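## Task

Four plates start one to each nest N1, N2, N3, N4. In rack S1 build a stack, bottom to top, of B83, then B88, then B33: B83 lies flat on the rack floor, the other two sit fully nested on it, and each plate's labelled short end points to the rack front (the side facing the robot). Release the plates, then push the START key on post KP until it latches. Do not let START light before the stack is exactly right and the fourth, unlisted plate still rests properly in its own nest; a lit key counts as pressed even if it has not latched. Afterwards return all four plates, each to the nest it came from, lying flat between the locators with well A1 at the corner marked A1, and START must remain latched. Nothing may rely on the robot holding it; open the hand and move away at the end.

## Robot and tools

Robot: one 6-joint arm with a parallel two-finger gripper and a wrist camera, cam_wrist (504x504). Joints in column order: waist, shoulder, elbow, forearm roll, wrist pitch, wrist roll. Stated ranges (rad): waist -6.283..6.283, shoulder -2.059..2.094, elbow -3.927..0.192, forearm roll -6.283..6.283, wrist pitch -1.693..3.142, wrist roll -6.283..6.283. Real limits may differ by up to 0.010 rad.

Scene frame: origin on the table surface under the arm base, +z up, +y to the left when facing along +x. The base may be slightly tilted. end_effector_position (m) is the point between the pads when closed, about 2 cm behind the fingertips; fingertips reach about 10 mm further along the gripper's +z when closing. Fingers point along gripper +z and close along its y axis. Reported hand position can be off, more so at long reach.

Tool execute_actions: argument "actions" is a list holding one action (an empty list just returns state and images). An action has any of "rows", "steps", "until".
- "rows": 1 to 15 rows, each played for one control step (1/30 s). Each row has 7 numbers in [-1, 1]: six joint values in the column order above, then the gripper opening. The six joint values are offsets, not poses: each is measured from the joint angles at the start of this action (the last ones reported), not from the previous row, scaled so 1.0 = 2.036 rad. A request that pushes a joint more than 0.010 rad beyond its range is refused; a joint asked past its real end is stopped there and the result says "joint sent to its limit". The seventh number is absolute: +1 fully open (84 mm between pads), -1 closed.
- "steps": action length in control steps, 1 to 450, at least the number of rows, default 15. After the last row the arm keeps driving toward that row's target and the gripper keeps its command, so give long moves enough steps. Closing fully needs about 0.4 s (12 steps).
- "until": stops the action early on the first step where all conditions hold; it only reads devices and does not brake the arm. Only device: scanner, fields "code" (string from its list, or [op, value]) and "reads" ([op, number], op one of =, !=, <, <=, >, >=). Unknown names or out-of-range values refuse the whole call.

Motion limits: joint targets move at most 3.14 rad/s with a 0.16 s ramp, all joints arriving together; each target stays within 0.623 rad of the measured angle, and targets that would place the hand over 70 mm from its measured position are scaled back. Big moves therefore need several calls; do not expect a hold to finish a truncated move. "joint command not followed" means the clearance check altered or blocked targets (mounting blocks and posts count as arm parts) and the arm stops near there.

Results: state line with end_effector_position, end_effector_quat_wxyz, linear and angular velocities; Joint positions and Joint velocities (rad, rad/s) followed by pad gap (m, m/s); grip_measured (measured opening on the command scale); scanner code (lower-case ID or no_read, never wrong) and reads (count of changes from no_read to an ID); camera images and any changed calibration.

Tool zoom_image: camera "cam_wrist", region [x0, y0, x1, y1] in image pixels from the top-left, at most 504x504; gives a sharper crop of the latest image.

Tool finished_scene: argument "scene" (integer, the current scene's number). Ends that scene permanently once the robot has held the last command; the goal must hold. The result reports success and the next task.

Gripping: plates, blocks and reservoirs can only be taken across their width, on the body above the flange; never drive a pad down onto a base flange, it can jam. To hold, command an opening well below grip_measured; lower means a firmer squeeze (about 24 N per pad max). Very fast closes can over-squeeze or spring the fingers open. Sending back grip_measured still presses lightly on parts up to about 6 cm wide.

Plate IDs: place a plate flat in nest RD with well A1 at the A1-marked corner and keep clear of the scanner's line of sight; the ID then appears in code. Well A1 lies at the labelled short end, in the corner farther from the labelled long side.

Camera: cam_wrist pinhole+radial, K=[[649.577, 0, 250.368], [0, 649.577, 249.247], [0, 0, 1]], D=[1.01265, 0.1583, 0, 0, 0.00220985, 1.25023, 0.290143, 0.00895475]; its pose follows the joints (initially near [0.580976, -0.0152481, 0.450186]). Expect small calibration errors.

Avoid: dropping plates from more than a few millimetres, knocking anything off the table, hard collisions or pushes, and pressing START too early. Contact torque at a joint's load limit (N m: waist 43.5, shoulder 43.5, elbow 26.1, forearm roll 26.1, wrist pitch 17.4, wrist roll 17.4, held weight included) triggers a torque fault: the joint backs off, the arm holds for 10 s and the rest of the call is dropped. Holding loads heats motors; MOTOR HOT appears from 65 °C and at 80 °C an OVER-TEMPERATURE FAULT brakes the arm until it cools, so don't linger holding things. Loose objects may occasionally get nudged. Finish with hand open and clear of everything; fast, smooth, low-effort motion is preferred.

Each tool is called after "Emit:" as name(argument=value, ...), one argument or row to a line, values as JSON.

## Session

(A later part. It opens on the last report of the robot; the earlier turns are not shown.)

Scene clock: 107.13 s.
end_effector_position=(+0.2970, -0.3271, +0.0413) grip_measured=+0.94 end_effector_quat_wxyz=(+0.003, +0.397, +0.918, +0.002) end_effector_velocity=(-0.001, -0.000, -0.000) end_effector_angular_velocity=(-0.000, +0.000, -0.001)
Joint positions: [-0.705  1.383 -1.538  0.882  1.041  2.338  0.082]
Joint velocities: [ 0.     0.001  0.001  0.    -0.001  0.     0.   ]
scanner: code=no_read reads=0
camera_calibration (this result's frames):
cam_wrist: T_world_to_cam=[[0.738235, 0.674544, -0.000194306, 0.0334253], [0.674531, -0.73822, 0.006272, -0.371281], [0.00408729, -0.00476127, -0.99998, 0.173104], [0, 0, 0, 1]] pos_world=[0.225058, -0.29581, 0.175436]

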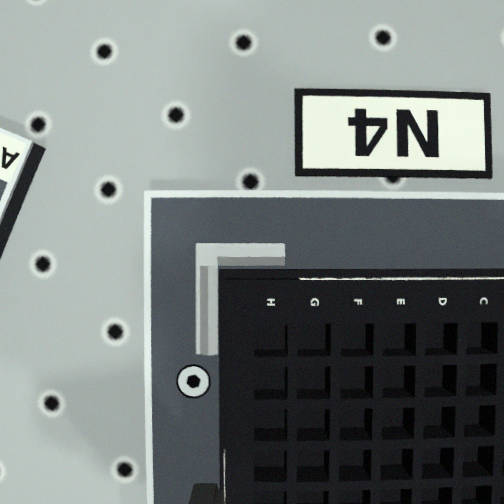

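Emit:
execute_actions(
  actions=[
    {"rows":[[-0.006,-0.005,-0.0007,-0.008,0.0046,0.004,0.2],[-0.006,-0.005,-0.0007,-0.008,0.0046,0.004,0.2],[-0.006,-0.005,-0.0007,-0.008,0.0046,0.004,0.2],[-0.012,-0.0105,-0.0014,-0.0165,0.009,0.0085,0.2],[-0.012,-0.0105,-0.0014,-0.0165,0.009,0.0085,0.2],[-0.012,-0.0105,-0.0014,-0.0165,0.009,0.0085,0.2],[-0.0188,-0.0159,-0.002,-0.025,0.014,0.013,0.2],[-0.0188,-0.0159,-0.002,-0.025,0.014,0.013,0.2],[-0.0188,-0.0159,-0.002,-0.025,0.014,0.013,0.2],[-0.063,-0.06,0.018,-0.075,0.038,0.017,0.2],[-0.063,-0.06,0.018,-0.075,0.038,0.017,0.2],[-0.063,-0.06,0.018,-0.075,0.038,0.017,0.2],[-0.063,-0.06,0.018,-0.075,0.038,0.017,0.2],[-0.063,-0.06,0.018,-0.075,0.038,0.017,0.2],[0.0201,-0.5663,0.192,-0.0634,0.2554,-0.1532,0.2]],"steps":55},
  ],
)

Emit:
execute_actions(
  actions=[
    {"rows":[[0.083,-0.243,0.1837,0.0452,-0.0083,-0.0835,0.2]],"steps":32},
  ],
)

Emit:
execute_actions(
  actions=[
    {"rows":[[0.0245,-0.0034,0.023,0.013,-0.0296,-0.0005,0.2]],"steps":18},
  ],
)

Scene clock: 113.50 s.
end_effector_position=(+0.4324, +0.0342, +0.2971) grip_measured=+0.94 end_effector_quat_wxyz=(+0.003, -0.040, +0.999, -0.000) end_effector_velocity=(+0.001, +0.001, +0.001) end_effector_angular_velocity=(-0.003, -0.001, +0.004)
Joint positions: [-0.664  0.231 -1.146  0.753  1.561  2.026  0.082]
Joint velocities: [ 0.001 -0.004 -0.001 -0.     0.     0.     0.   ]
scanner: code=no_read reads=0
camera_calibration (this result's frames):
cam_wrist: T_world_to_cam=[[-0.0668758, 0.997745, -0.00578809, 0.0285001], [0.997725, 0.0669216, 0.00810747, -0.365374], [0.00847653, -0.00523273, -0.99995, 0.428268], [0, 0, 0, 1]] pos_world=[0.362819, -0.00174338, 0.431374]

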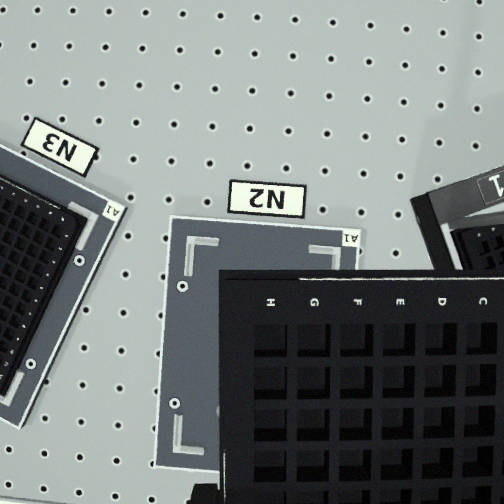

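Scene clock: 114.57 s.
end_effector_position=(+0.3884, +0.1735, +0.2419) grip_measured=+0.94 end_effector_quat_wxyz=(+0.003, -0.215, +0.977, -0.001) end_effector_velocity=(-0.000, +0.000, +0.000) end_effector_angular_velocity=(-0.000, -0.000, +0.001)
Joint positions: [-0.495 -0.264 -0.773  0.845  1.544  1.856  0.082]
Joint velocities: [ 0.    -0.002  0.001  0.    -0.    -0.     0.   ]
scanner: code=no_read reads=0
camera_calibration (this result's frames):
cam_wrist: T_world_to_cam=[[-0.408311, 0.912808, -0.00799616, 0.0342141], [0.91278, 0.40837, 0.00811464, -0.356614], [0.0106725, -0.00398544, -0.999935, 0.373046], [0, 0, 0, 1]] pos_world=[0.335499, 0.115886, 0.376189]

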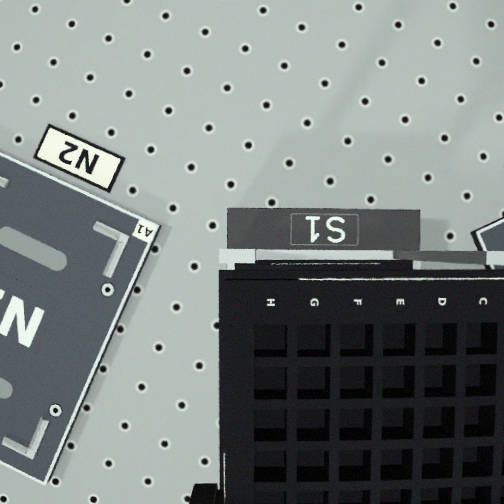

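Scene clock: 115.17 s.
end_effector_position=(+0.3881, +0.1719, +0.2207) grip_measured=+0.94 end_effector_quat_wxyz=(+0.004, -0.214, +0.977, -0.002) end_effector_velocity=(+0.000, +0.000, -0.000) end_effector_angular_velocity=(-0.000, -0.000, +0.001)
Joint positions: [-0.445 -0.27  -0.726  0.872  1.484  1.855  0.082]
Joint velocities: [ 0.001  0.001 -0.     0.    -0.001 -0.    -0.   ]
scanner: code=no_read reads=0
camera_calibration (this result's frames):
cam_wrist: T_world_to_cam=[[-0.406972, 0.913385, -0.0101232, 0.0351524], [0.913359, 0.407059, 0.00887141, -0.355694], [0.0122238, -0.00563572, -0.999909, 0.351556], [0, 0, 0, 1]] pos_world=[0.334885, 0.114662, 0.355036]

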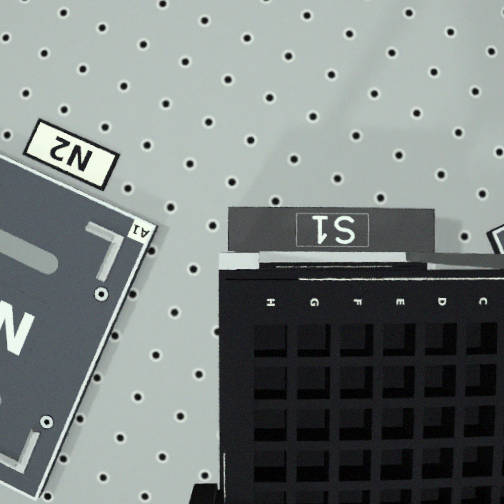

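Emit:
execute_actions(
  actions=[
    {"rows":[[0.014,-0.001,0.009,0.007,-0.015,0.004,0.2],[0.014,-0.001,0.009,0.007,-0.015,0.004,0.2],[0.014,-0.001,0.009,0.007,-0.015,0.004,0.2],[0.014,-0.001,0.009,0.007,-0.015,0.004,0.2],[0.028,-0.0018,0.0188,0.0147,-0.0295,0.0045,0.2],[0.028,-0.0018,0.0188,0.0147,-0.0295,0.0045,0.2],[0.028,-0.0018,0.0188,0.0147,-0.0295,0.0045,0.2],[0.028,-0.0018,0.0188,0.0147,-0.0295,0.0045,0.2],[0.028,-0.0018,0.0188,0.0147,-0.0295,0.0045,0.2],[0.042,-0.001,0.0275,0.023,-0.044,0.003,0.2]],"steps":22},
  ],
)

Scene clock: 119.23 s.
end_effector_position=(+0.3890, +0.1724, +0.1888) grip_measured=+0.94 end_effector_quat_wxyz=(+0.003, -0.212, +0.977, -0.003) end_effector_velocity=(-0.000, +0.000, -0.001) end_effector_angular_velocity=(+0.002, +0.001, -0.001)
Joint positions: [-0.36  -0.272 -0.67   0.918  1.394  1.861  0.082]
Joint velocities: [ 0.001  0.     0.001  0.001  0.001 -0.     0.   ]
scanner: code=no_read reads=0
camera_calibration (this result's frames):
cam_wrist: T_world_to_cam=[[-0.402532, 0.915325, -0.0121323, 0.0331167], [0.915327, 0.402636, 0.0077705, -0.356221], [0.0119974, -0.00797719, -0.999896, 0.320079], [0, 0, 0, 1]] pos_world=[0.335549, 0.115668, 0.323216]

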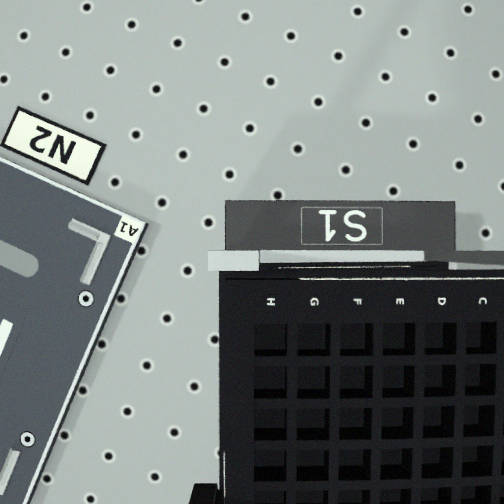

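Emit:
execute_actions(
  actions=[
    {"rows":[[0.0417,0.0061,0.0231,0.027,-0.0437,-0.0049,0.2],[0.0417,0.0061,0.0231,0.027,-0.0437,-0.0049,0.2],[0.0417,0.0061,0.0231,0.027,-0.0437,-0.0049,0.2],[0.0417,0.0061,0.0231,0.027,-0.0437,-0.0049,0.2],[0.0417,0.0061,0.0231,0.027,-0.0437,-0.0049,0.2],[0.0707,0.0138,0.0347,0.0479,-0.0722,-0.0098,0.2],[0.0707,0.0138,0.0347,0.0479,-0.0722,-0.0098,0.2],[0.0707,0.0138,0.0347,0.0479,-0.0722,-0.0098,0.2],[0.0707,0.0138,0.0347,0.0479,-0.0722,-0.0098,0.2],[0.1007,0.0246,0.044,0.0707,-0.1004,-0.0162,0.2],[0.1007,0.0246,0.044,0.0707,-0.1004,-0.0162,0.2],[0.1007,0.0246,0.044,0.0707,-0.1004,-0.0162,0.2],[0.1007,0.0246,0.044,0.0707,-0.1004,-0.0162,0.2],[0.1007,0.0246,0.044,0.0707,-0.1004,-0.0162,0.2],[0.1405,0.042,0.0522,0.1027,-0.136,-0.0275,0.2]],"steps":32},
  ],
)

Scene clock: 123.90 s.
end_effector_position=(+0.3903, +0.1729, +0.0880) grip_measured=+0.95 end_effector_quat_wxyz=(+0.004, -0.214, +0.977, -0.001) end_effector_velocity=(-0.000, -0.001, -0.001) end_effector_angular_velocity=(+0.003, +0.001, -0.005)
Joint positions: [-0.077 -0.189 -0.565  1.126  1.117  1.805  0.082]
Joint velocities: [ 0.001  0.005  0.001  0.004 -0.001 -0.001  0.   ]
scanner: code=no_read reads=0
camera_calibration (this result's frames):
cam_wrist: T_world_to_cam=[[-0.4072, 0.913289, -0.00953167, 0.0338247], [0.913239, 0.407287, 0.0105698, -0.357046], [0.0135354, -0.00440068, -0.999899, 0.218098], [0, 0, 0, 1]] pos_world=[0.336889, 0.115488, 0.222173]

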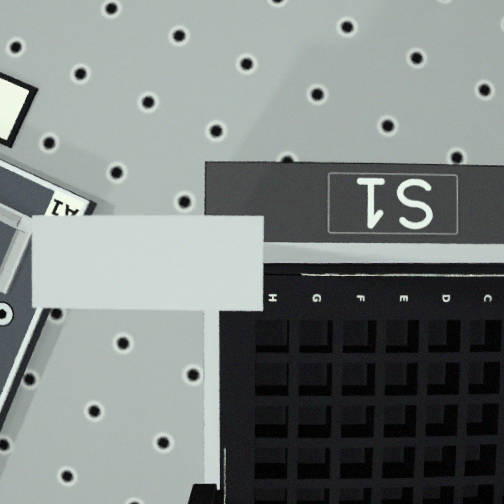

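Emit:
execute_actions(
  actions=[
    {"rows":[[0,0,0,0,0,0,1]],"steps":12},
  ],
)

Scene clock: 124.87 s.
end_effector_position=(+0.3900, +0.1724, +0.0874) grip_measured=+1.00 end_effector_quat_wxyz=(+0.004, -0.213, +0.977, -0.001) end_effector_velocity=(-0.000, +0.000, +0.001) end_effector_angular_velocity=(-0.003, +0.001, +0.004)
Joint positions: [-0.076 -0.187 -0.565  1.127  1.116  1.805  0.084]
Joint velocities: [-0.001 -0.004  0.001 -0.005  0.    -0.     0.   ]
scanner: code=no_read reads=0
camera_calibration (this result's frames):
cam_wrist: T_world_to_cam=[[-0.405327, 0.914123, -0.0094226, 0.033326], [0.91408, 0.405411, 0.00994943, -0.356513], [0.012915, -0.00458024, -0.999906, 0.217748], [0, 0, 0, 1]] pos_world=[0.336577, 0.115068, 0.221589]

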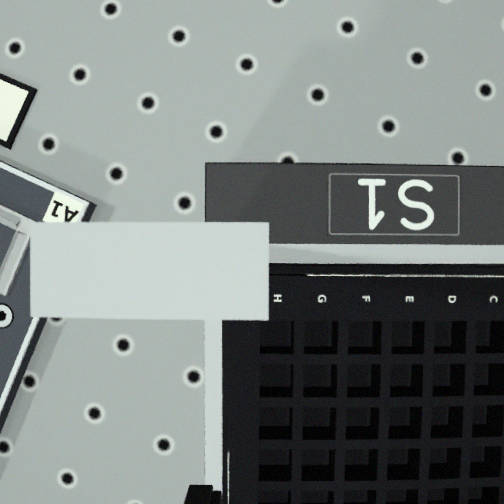

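Emit:
execute_actions(
  actions=[
    {"rows":[[-0.04,-0.0175,-0.008,-0.032,0.036,0.011,1],[-0.04,-0.0175,-0.008,-0.032,0.036,0.011,1],[-0.04,-0.0175,-0.008,-0.032,0.036,0.011,1],[-0.04,-0.0175,-0.008,-0.032,0.036,0.011,1],[-0.099,-0.036,-0.029,-0.076,0.092,0.022,1],[-0.099,-0.036,-0.029,-0.076,0.092,0.022,1],[-0.099,-0.036,-0.029,-0.076,0.092,0.022,1],[-0.154,-0.043,-0.06,-0.111,0.151,0.028,1],[-0.154,-0.043,-0.06,-0.111,0.151,0.028,1],[-0.154,-0.043,-0.06,-0.111,0.151,0.028,1],[-0.206,-0.038,-0.102,-0.1385,0.21,0.029,1],[-0.206,-0.038,-0.102,-0.1385,0.21,0.029,1],[-0.206,-0.038,-0.102,-0.1385,0.21,0.029,1],[-0.206,-0.038,-0.102,-0.1385,0.21,0.029,1],[-0.206,-0.038,-0.102,-0.1385,0.21,0.029,1]],"steps":20},
  ],
)

Emit:
execute_actions(
  actions=[
    {"rows":[[-0.083,0.243,-0.1837,-0.0452,0.0083,0.08,1],[-0.083,0.243,-0.1837,-0.0452,0.0083,0.08,1],[-0.083,0.243,-0.1837,-0.0452,0.0083,0.08,1],[-0.083,0.243,-0.1837,-0.0452,0.0083,0.08,1],[-0.083,0.243,-0.1837,-0.0452,0.0083,0.08,1],[-0.083,0.243,-0.1837,-0.0452,0.0083,0.08,1],[-0.083,0.243,-0.1837,-0.0452,0.0083,0.08,1],[-0.083,0.243,-0.1837,-0.0452,0.0083,0.08,1],[-0.083,0.243,-0.1837,-0.0452,0.0083,0.08,1],[-0.083,0.243,-0.1837,-0.0452,0.0083,0.08,1],[-0.083,0.243,-0.1837,-0.0452,0.0083,0.08,1],[-0.083,0.243,-0.1837,-0.0452,0.0083,0.08,1],[-0.083,0.243,-0.1837,-0.0452,0.0083,0.08,1],[-0.083,0.243,-0.1837,-0.0452,0.0083,0.08,1],[-0.02,0.573,-0.2333,0.053,-0.207,0.129,1]],"steps":50},
  ],
)

Scene clock: 135.67 s.
end_effector_position=(+0.3879, +0.1733, +0.2409) grip_measured=+1.00 end_effector_quat_wxyz=(+0.003, -0.210, +0.978, -0.000) end_effector_velocity=(-0.007, -0.001, -0.008) end_effector_angular_velocity=(+0.017, +0.022, -0.013)
Joint positions: [-0.494 -0.264 -0.77   0.846  1.543  1.864  0.084]
Joint velocities: [ 0.006  0.007  0.015 -0.003  0.009  0.001  0.   ]
scanner: code=no_read reads=0
camera_calibration (this result's frames):
cam_wrist: T_world_to_cam=[[-0.399687, 0.916627, -0.00667863, 0.0298166], [0.9166, 0.399731, 0.00769685, -0.355879], [0.0097248, -0.0030453, -0.999948, 0.372288], [0, 0, 0, 1]] pos_world=[0.334495, 0.116059, 0.375207]

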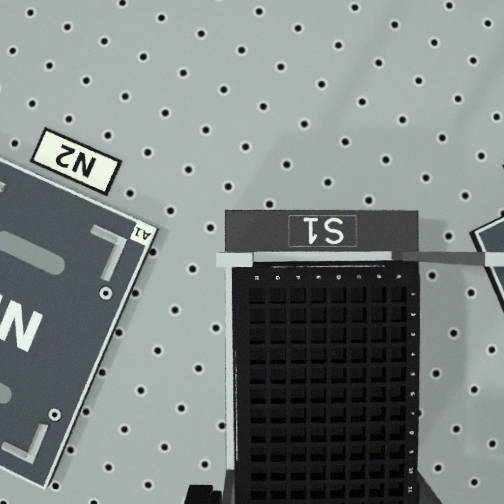

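Scene clock: 137.33 s.
end_effector_position=(+0.4009, -0.1786, +0.0965) grip_measured=+1.00 end_effector_quat_wxyz=(+0.003, +0.203, +0.979, +0.001) end_effector_velocity=(-0.001, -0.000, -0.001) end_effector_angular_velocity=(+0.002, +0.001, -0.002)
Joint positions: [-0.535  0.902 -1.245  0.954  1.122  2.127  0.084]
Joint velocities: [ 0.     0.003 -0.001  0.     0.001  0.    -0.   ]
scanner: code=no_read reads=0
camera_calibration (this result's frames):
cam_wrist: T_world_to_cam=[[0.409017, 0.912522, -0.00285518, 0.0312852], [0.912509, -0.408988, 0.00746557, -0.368892], [0.00564477, -0.00565893, -0.999968, 0.227832], [0, 0, 0, 1]] pos_world=[0.322535, -0.178132, 0.230668]

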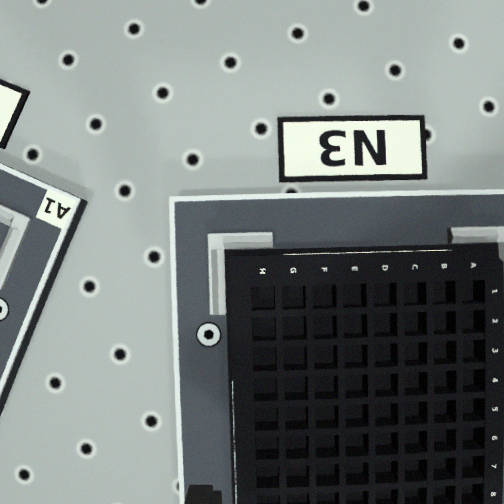

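Emit:
execute_actions(
  actions=[
    {"rows":[[0.0256,0.0131,0.0114,0.0328,-0.021,-0.0305,1]],"steps":18},
  ],
)

Scene clock: 141.97 s.
end_effector_position=(+0.3976, -0.1772, +0.0667) grip_measured=+1.00 end_effector_quat_wxyz=(+0.003, +0.191, +0.982, +0.000) end_effector_velocity=(-0.000, +0.000, -0.001) end_effector_angular_velocity=(+0.001, +0.001, -0.000)
Joint positions: [-0.483  0.929 -1.222  1.02   1.079  2.065  0.084]
Joint velocities: [ 0.001  0.001  0.001  0.001 -0.    -0.     0.   ]
scanner: code=no_read reads=0
camera_calibration (this result's frames):
cam_wrist: T_world_to_cam=[[0.385983, 0.922496, -0.00415184, 0.0422477], [0.922481, -0.385936, 0.00903718, -0.364983], [0.00673442, -0.00731819, -0.999951, 0.197317], [0, 0, 0, 1]] pos_world=[0.319054, -0.178389, 0.200781]

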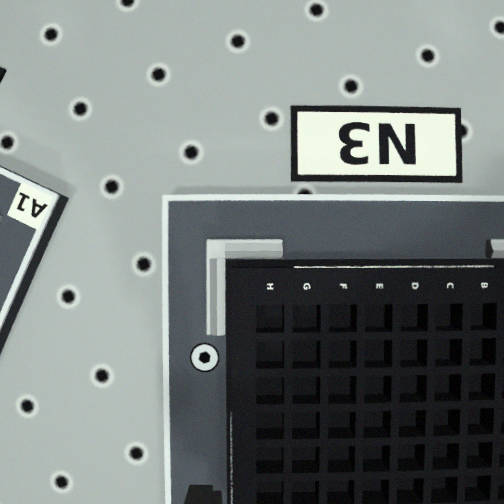

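Add +0.7mm y.

Emit:
execute_actions(
  actions=[
    {"rows":[[0.025,0.0163,-0.002,0.029,-0.0137,-0.0102,1]],"steps":18},
  ],
)

Emit:
execute_actions(
  actions=[
    {"rows":[[0,0,0,0,0,0,0.7],[0,0,0,0,0,0,0.7],[0,0,0,0,0,0,0.7],[0,0,0,0,0,0,0.7],[0,0,0,0,0,0,0.2]],"steps":14},
  ],
)

Scene clock: 143.90 s.
end_effector_position=(+0.3995, -0.1763, +0.0407) grip_measured=+1.00 end_effector_quat_wxyz=(+0.003, +0.191, +0.982, -0.000) end_effector_velocity=(+0.002, -0.001, +0.001) end_effector_angular_velocity=(-0.004, -0.002, +0.002)
Joint positions: [-0.432  0.962 -1.225  1.079  1.051  2.044  0.084]
Joint velocities: [-0.    -0.    -0.003  0.    -0.003  0.     0.   ]
scanner: code=no_read reads=0
camera_calibration (this result's frames):
cam_wrist: T_world_to_cam=[[0.386301, 0.922359, -0.00507449, 0.0404848], [0.922349, -0.386246, 0.00930048, -0.366223], [0.00661838, -0.00827323, -0.999944, 0.171233], [0, 0, 0, 1]] pos_world=[0.321013, -0.177377, 0.174835]

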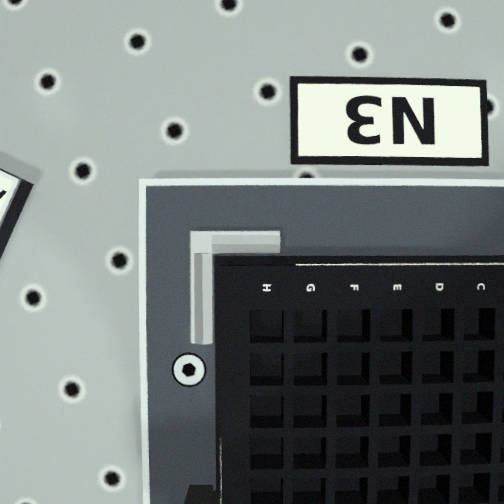

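Scene clock: 144.37 s.
end_effector_position=(+0.3994, -0.1767, +0.0410) grip_measured=+0.94 end_effector_quat_wxyz=(+0.004, +0.191, +0.982, -0.001) end_effector_velocity=(+0.001, +0.000, -0.000) end_effector_angular_velocity=(+0.000, +0.000, +0.001)
Joint positions: [-0.432  0.962 -1.225  1.079  1.05   2.044  0.082]
Joint velocities: [ 0.001  0.    -0.001  0.     0.001  0.     0.   ]
scanner: code=no_read reads=0
camera_calibration (this result's frames):
cam_wrist: T_world_to_cam=[[0.386646, 0.92221, -0.00585746, 0.0407528], [0.922202, -0.386579, 0.0100202, -0.366337], [0.00697635, -0.00927603, -0.999933, 0.171215], [0, 0, 0, 1]] pos_world=[0.320885, -0.177613, 0.175113]

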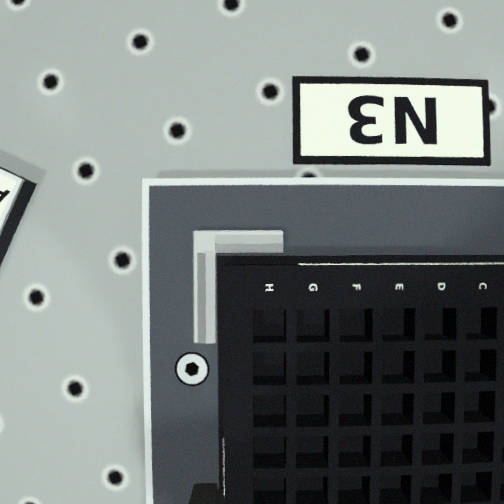

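Emit:
execute_actions(
  actions=[
    {"rows":[[-0.008,-0.005,0,-0.0095,0.0047,0.004,0.2],[-0.008,-0.005,0,-0.0095,0.0047,0.004,0.2],[-0.008,-0.005,0,-0.0095,0.0047,0.004,0.2],[-0.016,-0.01,0,-0.019,0.0094,0.008,0.2],[-0.016,-0.01,0,-0.019,0.0094,0.008,0.2],[-0.016,-0.01,0,-0.019,0.0094,0.008,0.2],[-0.0245,-0.015,0,-0.029,0.014,0.0115,0.2],[-0.0245,-0.015,0,-0.029,0.014,0.0115,0.2],[-0.0245,-0.015,0,-0.029,0.014,0.0115,0.2],[-0.05,-0.0295,-0.01,-0.061,0.035,0.03,0.2],[-0.05,-0.0295,-0.01,-0.061,0.035,0.03,0.2],[-0.05,-0.0295,-0.01,-0.061,0.035,0.03,0.2],[-0.05,-0.0295,-0.01,-0.061,0.035,0.03,0.2],[-0.114,-0.3595,0.0383,-0.16,0.251,-0.0088,0.2]],"steps":45},
  ],
)

Emit:
execute_actions(
  actions=[
    {"rows":[[0.0855,-0.2412,0.1778,0.0452,-0.0079,-0.0756,0.2]],"steps":30},
  ],
)

Emit:
execute_actions(
  actions=[
    {"rows":[[0.0245,-0.003,0.023,0.013,-0.0296,-0.0005,0.2]],"steps":16},
  ],
)

Scene clock: 150.00 s.
end_effector_position=(+0.4325, +0.0341, +0.2975) grip_measured=+0.94 end_effector_quat_wxyz=(+0.003, -0.040, +0.999, -0.000) end_effector_velocity=(+0.000, +0.002, +0.002) end_effector_angular_velocity=(-0.003, -0.002, +0.003)
Joint positions: [-0.664  0.231 -1.147  0.753  1.561  2.026  0.082]
Joint velocities: [-0.001 -0.006 -0.001 -0.001  0.002  0.     0.   ]
scanner: code=no_read reads=0
camera_calibration (this result's frames):
cam_wrist: T_world_to_cam=[[-0.0666495, 0.997758, -0.00600635, 0.028579], [0.997734, 0.0667009, 0.00880055, -0.365676], [0.00918145, -0.00540619, -0.999943, 0.42833], [0, 0, 0, 1]] pos_world=[0.36282, -0.00180834, 0.431696]

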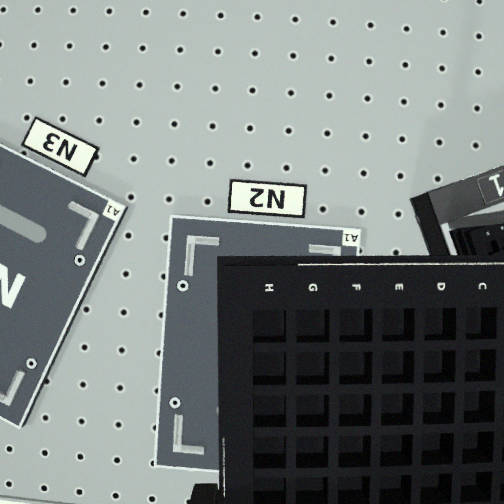

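Scene clock: 151.00 s.
end_effector_position=(+0.3919, +0.1754, +0.2434) grip_measured=+0.94 end_effector_quat_wxyz=(+0.003, -0.212, +0.977, -0.002) end_effector_velocity=(-0.000, +0.001, -0.000) end_effector_angular_velocity=(+0.000, +0.001, +0.002)
Joint positions: [-0.49  -0.26  -0.785  0.845  1.545  1.872  0.082]
Joint velocities: [ 0.001 -0.002  0.     0.     0.001 -0.    -0.   ]
scanner: code=no_read reads=0
camera_calibration (this result's frames):
cam_wrist: T_world_to_cam=[[-0.401747, 0.915692, -0.0103966, 0.0313392], [0.91569, 0.401825, 0.00694916, -0.360244], [0.0105409, -0.00672824, -0.999922, 0.375098], [0, 0, 0, 1]] pos_world=[0.338508, 0.118582, 0.377898]

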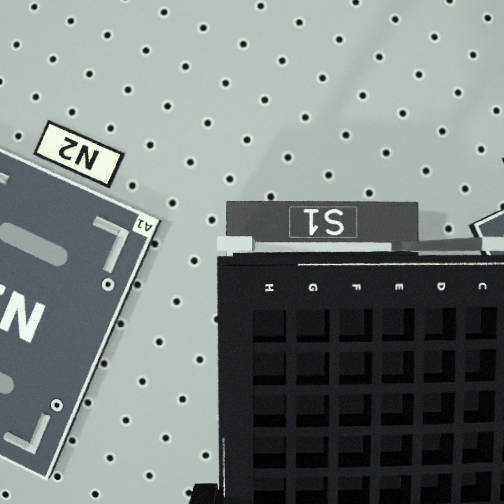

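Scene clock: 151.53 s.
end_effector_position=(+0.3916, +0.1738, +0.2221) grip_measured=+0.94 end_effector_quat_wxyz=(+0.003, -0.211, +0.978, -0.003) end_effector_velocity=(-0.001, -0.000, -0.001) end_effector_angular_velocity=(+0.001, +0.002, -0.001)
Joint positions: [-0.441 -0.266 -0.739  0.872  1.485  1.871  0.082]
Joint velocities: [ 0.001  0.001  0.002  0.     0.    -0.    -0.   ]
scanner: code=no_read reads=0
camera_calibration (this result's frames):
cam_wrist: T_world_to_cam=[[-0.399994, 0.916441, -0.0118435, 0.0320154], [0.91644, 0.400095, 0.00789333, -0.359452], [0.0119723, -0.00769654, -0.999899, 0.353352], [0, 0, 0, 1]] pos_world=[0.337992, 0.117194, 0.356532]

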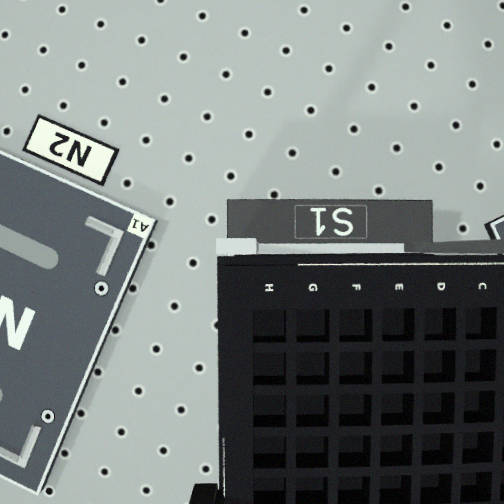

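Emit:
execute_actions(
  actions=[
    {"rows":[[0.014,-0.0015,0.0104,0.007,-0.015,0.0005,0.2],[0.014,-0.0015,0.0104,0.007,-0.015,0.0005,0.2],[0.014,-0.0015,0.0104,0.007,-0.015,0.0005,0.2],[0.014,-0.0015,0.0104,0.007,-0.015,0.0005,0.2],[0.0274,-0.0021,0.0203,0.0147,-0.0297,0.0002,0.2],[0.0274,-0.0021,0.0203,0.0147,-0.0297,0.0002,0.2],[0.0274,-0.0021,0.0203,0.0147,-0.0297,0.0002,0.2],[0.0274,-0.0021,0.0203,0.0147,-0.0297,0.0002,0.2],[0.0274,-0.0021,0.0203,0.0147,-0.0297,0.0002,0.2],[0.0414,-0.0013,0.029,0.023,-0.044,-0.0013,0.2]],"steps":20},
  ],
)

Emit:
execute_actions(
  actions=[
    {"rows":[[0.0417,0.0061,0.0231,0.027,-0.0437,-0.0049,0.2],[0.0417,0.0061,0.0231,0.027,-0.0437,-0.0049,0.2],[0.0417,0.0061,0.0231,0.027,-0.0437,-0.0049,0.2],[0.0417,0.0061,0.0231,0.027,-0.0437,-0.0049,0.2],[0.0417,0.0061,0.0231,0.027,-0.0437,-0.0049,0.2],[0.0707,0.0138,0.0347,0.0479,-0.0722,-0.0098,0.2],[0.0707,0.0138,0.0347,0.0479,-0.0722,-0.0098,0.2],[0.0707,0.0138,0.0347,0.0479,-0.0722,-0.0098,0.2],[0.0707,0.0138,0.0347,0.0479,-0.0722,-0.0098,0.2],[0.1007,0.0246,0.044,0.0707,-0.1004,-0.0162,0.2],[0.1007,0.0246,0.044,0.0707,-0.1004,-0.0162,0.2],[0.1007,0.0246,0.044,0.0707,-0.1004,-0.0162,0.2],[0.1007,0.0246,0.044,0.0707,-0.1004,-0.0162,0.2],[0.1007,0.0246,0.044,0.0707,-0.1004,-0.0162,0.2],[0.1205,0.0329,0.0485,0.0865,-0.118,-0.024,0.2]],"steps":30},
  ],
)

Scene clock: 157.33 s.
end_effector_position=(+0.3918, +0.1735, +0.1897) grip_measured=+0.94 end_effector_quat_wxyz=(+0.003, -0.211, +0.977, -0.003) end_effector_velocity=(+0.000, +0.001, -0.000) end_effector_angular_velocity=(+0.001, +0.000, +0.002)
Joint positions: [-0.357 -0.268 -0.679  0.918  1.394  1.869  0.082]
Joint velocities: [ 0.001 -0.    -0.     0.001  0.001 -0.001 -0.   ]
scanner: code=no_read reads=0
camera_calibration (this result's frames):
cam_wrist: T_world_to_cam=[[-0.400895, 0.916027, -0.0133277, 0.032643], [0.916044, 0.40101, 0.00737237, -0.359154], [0.0120978, -0.00925323, -0.999884, 0.321159], [0, 0, 0, 1]] pos_world=[0.338202, 0.117094, 0.324204]

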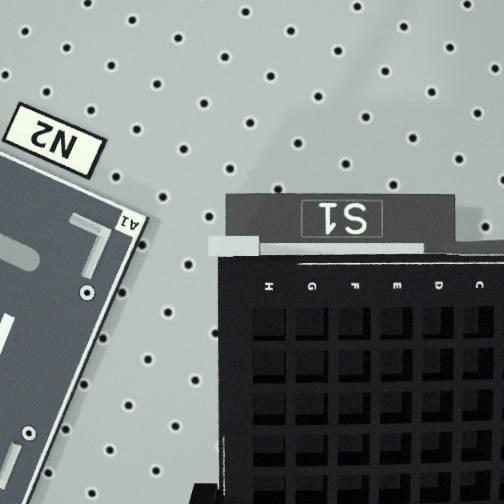

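Scene clock: 158.33 s.
end_effector_position=(+0.3929, +0.1739, +0.1018) grip_measured=+0.94 end_effector_quat_wxyz=(+0.004, -0.215, +0.977, -0.001) end_effector_velocity=(+0.000, +0.000, -0.001) end_effector_angular_velocity=(+0.000, +0.002, +0.001)
Joint positions: [-0.115 -0.202 -0.581  1.093  1.154  1.82   0.082]
Joint velocities: [ 0.004  0.003 -0.001  0.002 -0.002 -0.001 -0.001]
scanner: code=no_read reads=0
camera_calibration (this result's frames):
cam_wrist: T_world_to_cam=[[-0.40799, 0.912939, -0.00924506, 0.0345006], [0.912887, 0.408074, 0.0105858, -0.359987], [0.0134368, -0.00412082, -0.999901, 0.231896], [0, 0, 0, 1]] pos_world=[0.339587, 0.11636, 0.236003]

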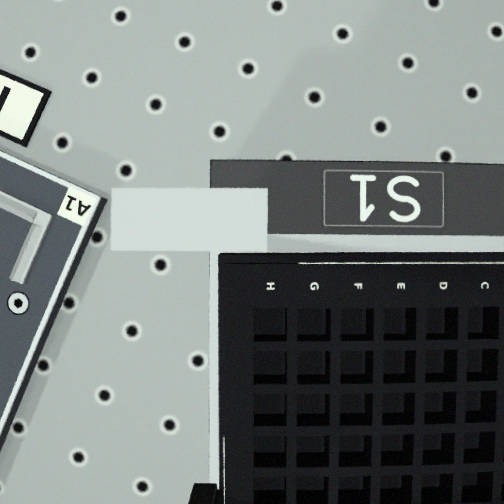

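Emit:
execute_actions(
  actions=[
    {"rows":[[0.0022,-0.001,0.0008,0.0012,-0.0013,0.0008,0.5]],"steps":15},
  ],
)

Emit:
execute_actions(
  actions=[
    {"rows":[[0,0,0,0,0,0,1]],"steps":12},
  ],
)

Scene clock: 159.97 s.
end_effector_position=(+0.3929, +0.1741, +0.1014) grip_measured=+0.95 end_effector_quat_wxyz=(+0.005, -0.214, +0.977, -0.002) end_effector_velocity=(+0.000, +0.000, +0.000) end_effector_angular_velocity=(-0.001, -0.001, +0.001)
Joint positions: [-0.113 -0.204 -0.579  1.095  1.151  1.821  0.082]
Joint velocities: [-0.    -0.    -0.001 -0.001 -0.    -0.    -0.   ]
scanner: code=no_read reads=0
camera_calibration (this result's frames):
cam_wrist: T_world_to_cam=[[-0.406352, 0.913655, -0.0105614, 0.0336951], [0.913589, 0.406461, 0.0119787, -0.360153], [0.0152373, -0.00478124, -0.999872, 0.230896], [0, 0, 0, 1]] pos_world=[0.339206, 0.116707, 0.235537]

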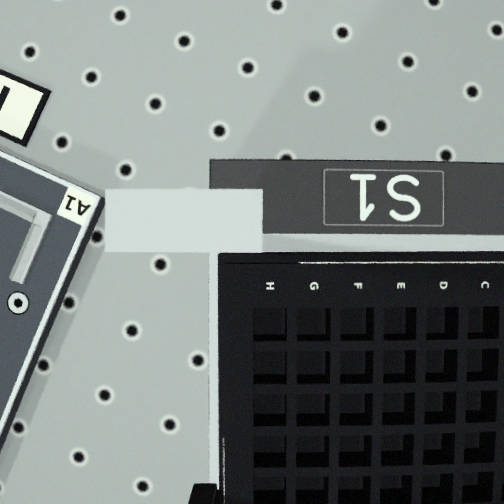

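Scene clock: 160.37 s.
end_effector_position=(+0.3927, +0.1743, +0.1009) grip_measured=+1.00 end_effector_quat_wxyz=(+0.005, -0.214, +0.977, -0.001) end_effector_velocity=(-0.000, -0.000, +0.001) end_effector_angular_velocity=(-0.001, +0.001, +0.002)
Joint positions: [-0.111 -0.203 -0.579  1.096  1.151  1.821  0.084]
Joint velocities: [-0.002 -0.001  0.    -0.003  0.002 -0.001  0.   ]
scanner: code=no_read reads=0
camera_calibration (this result's frames):
cam_wrist: T_world_to_cam=[[-0.406185, 0.913743, -0.00937216, 0.0332128], [0.913679, 0.406274, 0.0115023, -0.360059], [0.0143178, -0.00389109, -0.99989, 0.230565], [0, 0, 0, 1]] pos_world=[0.339167, 0.116832, 0.234992]

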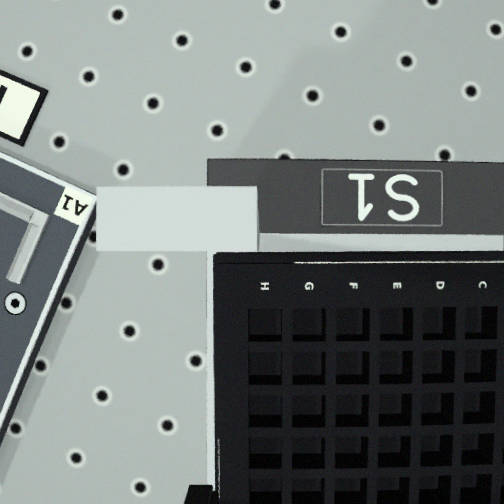

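Emit:
execute_actions(
  actions=[
    {"rows":[[-0.02,-0.0083,-0.0045,-0.016,0.0176,0.006,1],[-0.02,-0.0083,-0.0045,-0.016,0.0176,0.006,1],[-0.02,-0.0083,-0.0045,-0.016,0.0176,0.006,1],[-0.079,-0.027,-0.0254,-0.06,0.074,0.018,1],[-0.079,-0.027,-0.0254,-0.06,0.074,0.018,1],[-0.079,-0.027,-0.0254,-0.06,0.074,0.018,1],[-0.135,-0.033,-0.057,-0.095,0.133,0.024,1],[-0.135,-0.033,-0.057,-0.095,0.133,0.024,1],[-0.135,-0.033,-0.057,-0.095,0.133,0.024,1],[-0.186,-0.028,-0.101,-0.123,0.1935,0.025,1],[-0.186,-0.028,-0.101,-0.123,0.1935,0.025,1],[-0.186,-0.028,-0.101,-0.123,0.1935,0.025,1],[-0.186,-0.028,-0.101,-0.123,0.1935,0.025,1],[-0.186,-0.028,-0.101,-0.123,0.1935,0.025,1],[-0.184,-0.377,0.013,-0.097,0.345,-0.02,1]],"steps":45},
  ],
)

Scene clock: 166.00 s.
end_effector_position=(+0.2743, +0.3330, +0.2364) grip_measured=+1.00 end_effector_quat_wxyz=(+0.003, -0.430, +0.903, -0.002) end_effector_velocity=(-0.000, +0.001, +0.000) end_effector_angular_velocity=(-0.002, -0.002, +0.003)
Joint positions: [-0.486 -0.97  -0.552  0.898  1.853  1.781  0.084]
Joint velocities: [-0.    -0.004 -0.     0.    -0.    -0.    -0.   ]
scanner: code=no_read reads=0
camera_calibration (this result's frames):
cam_wrist: T_world_to_cam=[[-0.767804, 0.640582, -0.0114447, 0.0320375], [0.640542, 0.767888, 0.00736887, -0.362378], [0.0135086, -0.00167299, -0.999907, 0.367833], [0, 0, 0, 1]] pos_world=[0.251748, 0.258359, 0.370836]

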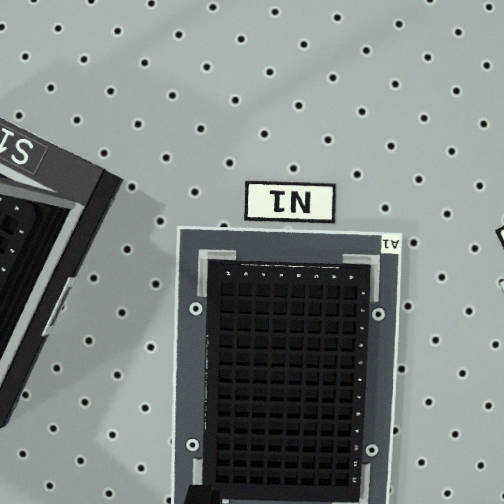

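Emit:
zoom_image(
  camera="cam_wrist",
  region=[0, 170, 130, 300],
)

Region (0, 170, 130, 300) of cam_wrist's 504x504 image, scaled by 3.877, with more detail than that image has.

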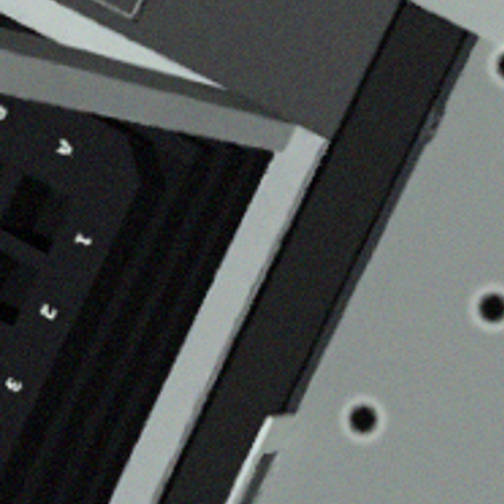

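Emit:
execute_actions(
  actions=[
    {"rows":[[0.37,-0.0246,0.0452,-0.0405,-0.0452,0.348,-1]],"steps":35},
  ],
)

Scene clock: 175.20 s.
end_effector_position=(+0.1444, +0.3784, +0.1371) grip_measured=-1.00 end_effector_quat_wxyz=(-0.267, -0.288, +0.919, +0.034) end_effector_velocity=(-0.001, +0.000, +0.000) end_effector_angular_velocity=(+0.000, +0.002, +0.000)
Joint positions: [ 0.267 -1.02  -0.46   0.816  1.761  2.489  0.   ]
Joint velocities: [ 0.001 -0.     0.     0.     0.002  0.     0.   ]
scanner: code=no_read reads=0
camera_calibration (this result's frames):
cam_wrist: T_world_to_cam=[[-0.505409, 0.838294, 0.204512, -0.240216], [0.69968, 0.536849, -0.471425, -0.168783], [-0.504984, -0.09517, -0.857866, 0.361132], [0, 0, 0, 1]] pos_world=[0.179053, 0.326352, 0.279361]

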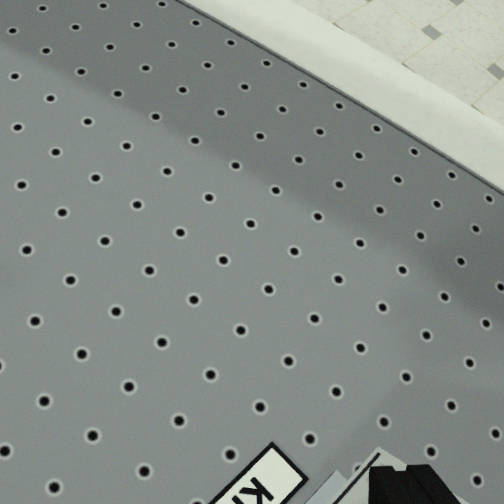

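Emit:
execute_actions(
  actions=[
    {"rows":[[0.054,0.0187,0.0118,0.0059,-0.061,0,-1]],"steps":20},
  ],
)

Scene clock: 176.43 s.
end_effector_position=(+0.1476, +0.3781, +0.1144) grip_measured=-1.00 end_effector_quat_wxyz=(-0.266, -0.302, +0.915, +0.035) end_effector_velocity=(-0.000, -0.000, -0.000) end_effector_angular_velocity=(-0.001, +0.002, -0.000)
Joint positions: [ 0.377 -0.982 -0.436  0.828  1.637  2.489  0.   ]
Joint velocities: [ 0.001  0.     0.001 -0.    -0.     0.     0.   ]
scanner: code=no_read reads=0
camera_calibration (this result's frames):
cam_wrist: T_world_to_cam=[[-0.527752, 0.822159, 0.213384, -0.225343], [0.684443, 0.560392, -0.466367, -0.18881], [-0.503006, -0.100077, -0.858469, 0.344937], [0, 0, 0, 1]] pos_world=[0.18381, 0.325596, 0.256147]

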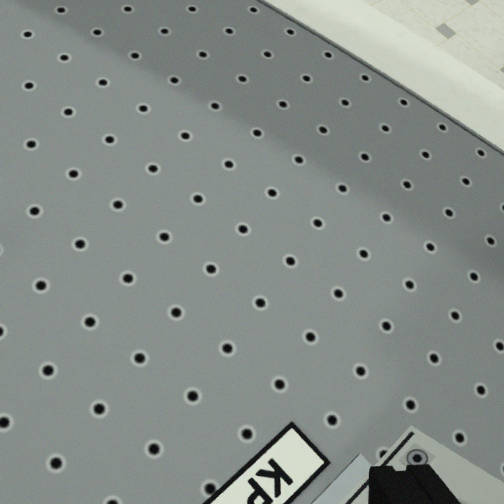

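Descend slowly ~17 mm.

Emit:
execute_actions(
  actions=[
    {"rows":[[0.008,0.0028,0.0018,0.0009,-0.009,0,-1],[0.008,0.0028,0.0018,0.0009,-0.009,0,-1],[0.008,0.0028,0.0018,0.0009,-0.009,0,-1],[0.016,0.0056,0.0035,0.0018,-0.018,0,-1],[0.016,0.0056,0.0035,0.0018,-0.018,0,-1],[0.016,0.0056,0.0035,0.0018,-0.018,0,-1],[0.024,0.0084,0.0053,0.0027,-0.027,0,-1],[0.024,0.0084,0.0053,0.0027,-0.027,0,-1],[0.024,0.0084,0.0053,0.0027,-0.027,0,-1],[0.032,0.0112,0.007,0.0035,-0.036,0,-1],[0.032,0.0112,0.007,0.0035,-0.036,0,-1],[0.032,0.0112,0.007,0.0035,-0.036,0,-1],[0.04,0.014,0.0088,0.0044,-0.045,0,-1]],"steps":35},
  ],
)

Scene clock: 179.93 s.
end_effector_position=(+0.1477, +0.3776, +0.0972) grip_measured=-1.00 end_effector_quat_wxyz=(-0.266, -0.311, +0.912, +0.035) end_effector_velocity=(+0.000, +0.000, +0.000) end_effector_angular_velocity=(+0.000, -0.000, +0.000)
Joint positions: [ 0.458 -0.954 -0.419  0.837  1.545  2.489  0.   ]
Joint velocities: [ 0.     0.001 -0.001  0.    -0.     0.     0.   ]
scanner: code=no_read reads=0
camera_calibration (this result's frames):
cam_wrist: T_world_to_cam=[[-0.543659, 0.810482, 0.218068, -0.214915], [0.672603, 0.576128, -0.464415, -0.201047], [-0.502035, -0.10581, -0.85835, 0.332167], [0, 0, 0, 1]] pos_world=[0.185144, 0.32516, 0.238613]

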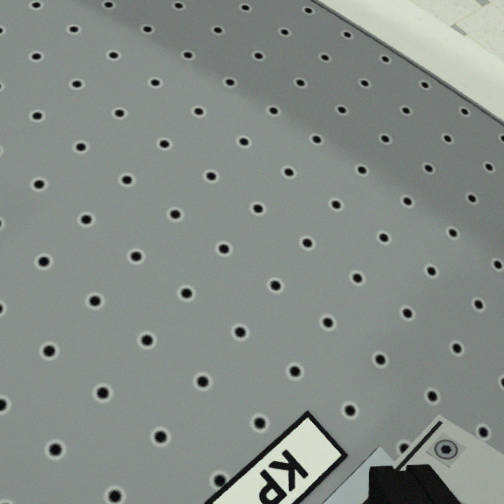

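Emit:
execute_actions(
  actions=[
    {"rows":[[-0.094,-0.0327,-0.0206,-0.0103,0.106,0,-1],[-0.094,-0.0327,-0.0206,-0.0103,0.106,0,-1],[-0.094,-0.0327,-0.0206,-0.0103,0.106,0,-1],[-0.094,-0.0327,-0.0206,-0.0103,0.106,0,-1],[-0.094,-0.0327,-0.0206,-0.0103,0.106,0,-1],[-0.094,-0.0327,-0.0206,-0.0103,0.106,0,-1],[-0.094,-0.0327,-0.0206,-0.0103,0.106,0,-1],[-0.094,-0.0327,-0.0206,-0.0103,0.106,-1,-1]],"steps":40},
  ],
)

Scene clock: 183.47 s.
end_effector_position=(+0.1444, +0.3783, +0.1371) grip_measured=-1.00 end_effector_quat_wxyz=(+0.112, +0.933, -0.238, -0.245) end_effector_velocity=(+0.000, -0.000, -0.000) end_effector_angular_velocity=(+0.001, +0.000, +0.003)
Joint positions: [ 0.267 -1.02  -0.46   0.816  1.761  0.454  0.   ]
Joint velocities: [-0.     0.     0.001 -0.    -0.    -0.004  0.   ]
scanner: code=no_read reads=0
camera_calibration (this result's frames):
cam_wrist: T_world_to_cam=[[-0.402193, -0.855818, 0.325293, 0.369223], [-0.760784, 0.510064, 0.4013, -0.0674101], [-0.50936, -0.0860778, -0.856237, 0.35814], [0, 0, 0, 1]] pos_world=[0.279637, 0.381199, 0.213599]

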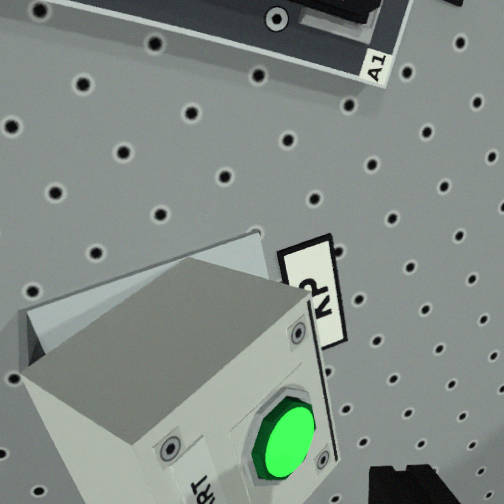

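Emit:
execute_actions(
  actions=[
    {"rows":[[-0.37,0.0246,-0.0452,0.0405,0.0452,0.652,1]],"steps":30},
  ],
)

Emit:
execute_actions(
  actions=[
    {"rows":[[-0.002,0.3487,-0.1144,-0.026,-0.1513,0.0447,1]],"steps":30},
  ],
)

Scene clock: 185.93 s.
end_effector_position=(+0.2742, +0.3330, +0.2363) grip_measured=+1.00 end_effector_quat_wxyz=(+0.003, -0.430, +0.903, -0.002) end_effector_velocity=(+0.000, -0.001, +0.001) end_effector_angular_velocity=(-0.000, -0.003, -0.005)
Joint positions: [-0.486 -0.97  -0.552  0.898  1.853  1.781  0.084]
Joint velocities: [-0.004  0.     0.     0.    -0.     0.002 -0.   ]
scanner: code=no_read reads=0
camera_calibration (this result's frames):
cam_wrist: T_world_to_cam=[[-0.767759, 0.640643, -0.0111016, 0.0317701], [0.640607, 0.767837, 0.00697449, -0.362223], [0.0129924, -0.00175705, -0.999914, 0.367948], [0, 0, 0, 1]] pos_world=[0.251654, 0.258421, 0.370795]

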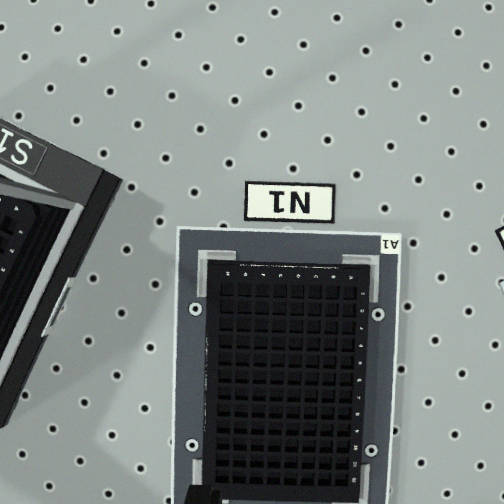

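Scene clock: 186.93 s.
end_effector_position=(+0.3919, +0.1760, +0.2435) grip_measured=+1.00 end_effector_quat_wxyz=(+0.002, -0.212, +0.977, -0.002) end_effector_velocity=(-0.001, -0.002, -0.001) end_effector_angular_velocity=(+0.003, +0.003, -0.005)
Joint positions: [-0.49  -0.261 -0.785  0.845  1.545  1.872  0.084]
Joint velocities: [-0.     0.005  0.002 -0.    -0.    -0.     0.   ]
scanner: code=no_read reads=0
camera_calibration (this result's frames):
cam_wrist: T_world_to_cam=[[-0.403481, 0.914923, -0.0108628, 0.0317331], [0.914929, 0.403562, 0.00654873, -0.360383], [0.0103754, -0.00729641, -0.99992, 0.375312], [0, 0, 0, 1]] pos_world=[0.338635, 0.119142, 0.377987]

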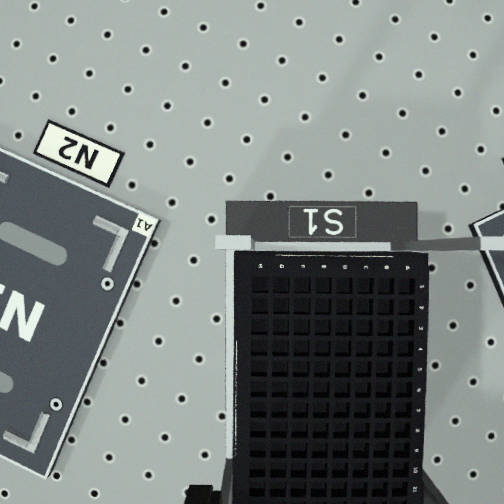

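Emit:
execute_actions(
  actions=[
    {"rows":[[0.0653,-0.0034,0.052,0.0359,-0.0742,-0.0015,1],[0.0653,-0.0034,0.052,0.0359,-0.0742,-0.0015,1],[0.0653,-0.0034,0.052,0.0359,-0.0742,-0.0015,1],[0.0653,-0.0034,0.052,0.0359,-0.0742,-0.0015,1],[0.0653,-0.0034,0.052,0.0359,-0.0742,-0.0015,1],[0.136,0.0103,0.087,0.0837,-0.1464,-0.0113,1],[0.136,0.0103,0.087,0.0837,-0.1464,-0.0113,1],[0.136,0.0103,0.087,0.0837,-0.1464,-0.0113,1],[0.136,0.0103,0.087,0.0837,-0.1464,-0.0113,1],[0.136,0.0103,0.087,0.0837,-0.1464,-0.0113,1],[0.136,0.0103,0.087,0.0837,-0.1464,-0.0113,1],[0.136,0.0103,0.087,0.0837,-0.1464,-0.0113,1],[0.136,0.0103,0.087,0.0837,-0.1464,-0.0113,1],[0.1832,0.0282,0.0997,0.1208,-0.1906,-0.025,1]],"steps":30},
  ],
)

Emit:
execute_actions(
  actions=[
    {"rows":[[0,0,0,0,0,0,0.7],[0,0,0,0,0,0,0.7],[0,0,0,0,0,0,0.7],[0,0,0,0,0,0,0.7],[0,0,0,0,0,0,0.2]],"steps":14},
  ],
)

Scene clock: 192.67 s.
end_effector_position=(+0.3932, +0.1745, +0.1030) grip_measured=+1.00 end_effector_quat_wxyz=(+0.005, -0.215, +0.977, -0.001) end_effector_velocity=(+0.000, +0.000, -0.001) end_effector_angular_velocity=(+0.001, +0.001, +0.001)
Joint positions: [-0.117 -0.204 -0.582  1.091  1.157  1.821  0.084]
Joint velocities: [ 0.002  0.001 -0.     0.001 -0.001 -0.001  0.   ]
scanner: code=no_read reads=0
camera_calibration (this result's frames):
cam_wrist: T_world_to_cam=[[-0.408147, 0.912878, -0.00838997, 0.0340946], [0.912813, 0.408221, 0.0112696, -0.36054], [0.0137127, -0.00305883, -0.999901, 0.232715], [0, 0, 0, 1]] pos_world=[0.33983, 0.116768, 0.237042]

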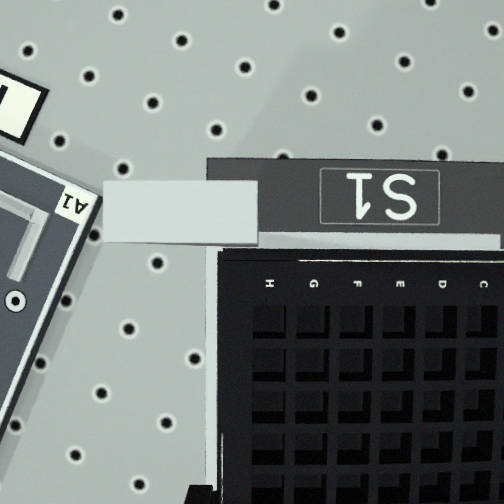

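Scene clock: 193.13 s.
end_effector_position=(+0.3933, +0.1741, +0.1031) grip_measured=+0.94 end_effector_quat_wxyz=(+0.005, -0.215, +0.977, -0.001) end_effector_velocity=(-0.001, +0.001, -0.000) end_effector_angular_velocity=(+0.003, +0.002, -0.000)
Joint positions: [-0.118 -0.204 -0.582  1.091  1.157  1.821  0.082]
Joint velocities: [ 0.     0.     0.     0.001  0.003 -0.     0.   ]
scanner: code=no_read reads=0
camera_calibration (this result's frames):
cam_wrist: T_world_to_cam=[[-0.407754, 0.913044, -0.00938301, 0.034382], [0.912978, 0.407844, 0.0115652, -0.360544], [0.0143864, -0.00385072, -0.999889, 0.232762], [0, 0, 0, 1]] pos_world=[0.33984, 0.11655, 0.237228]

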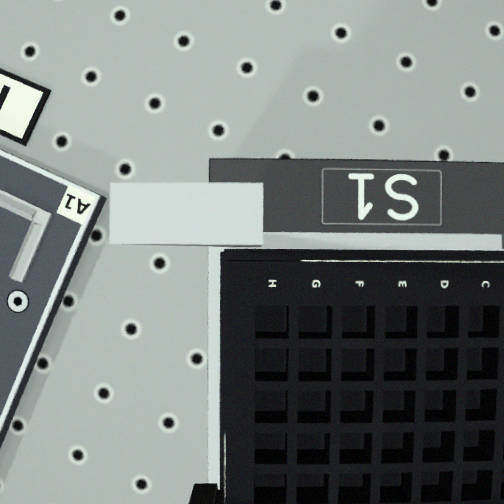

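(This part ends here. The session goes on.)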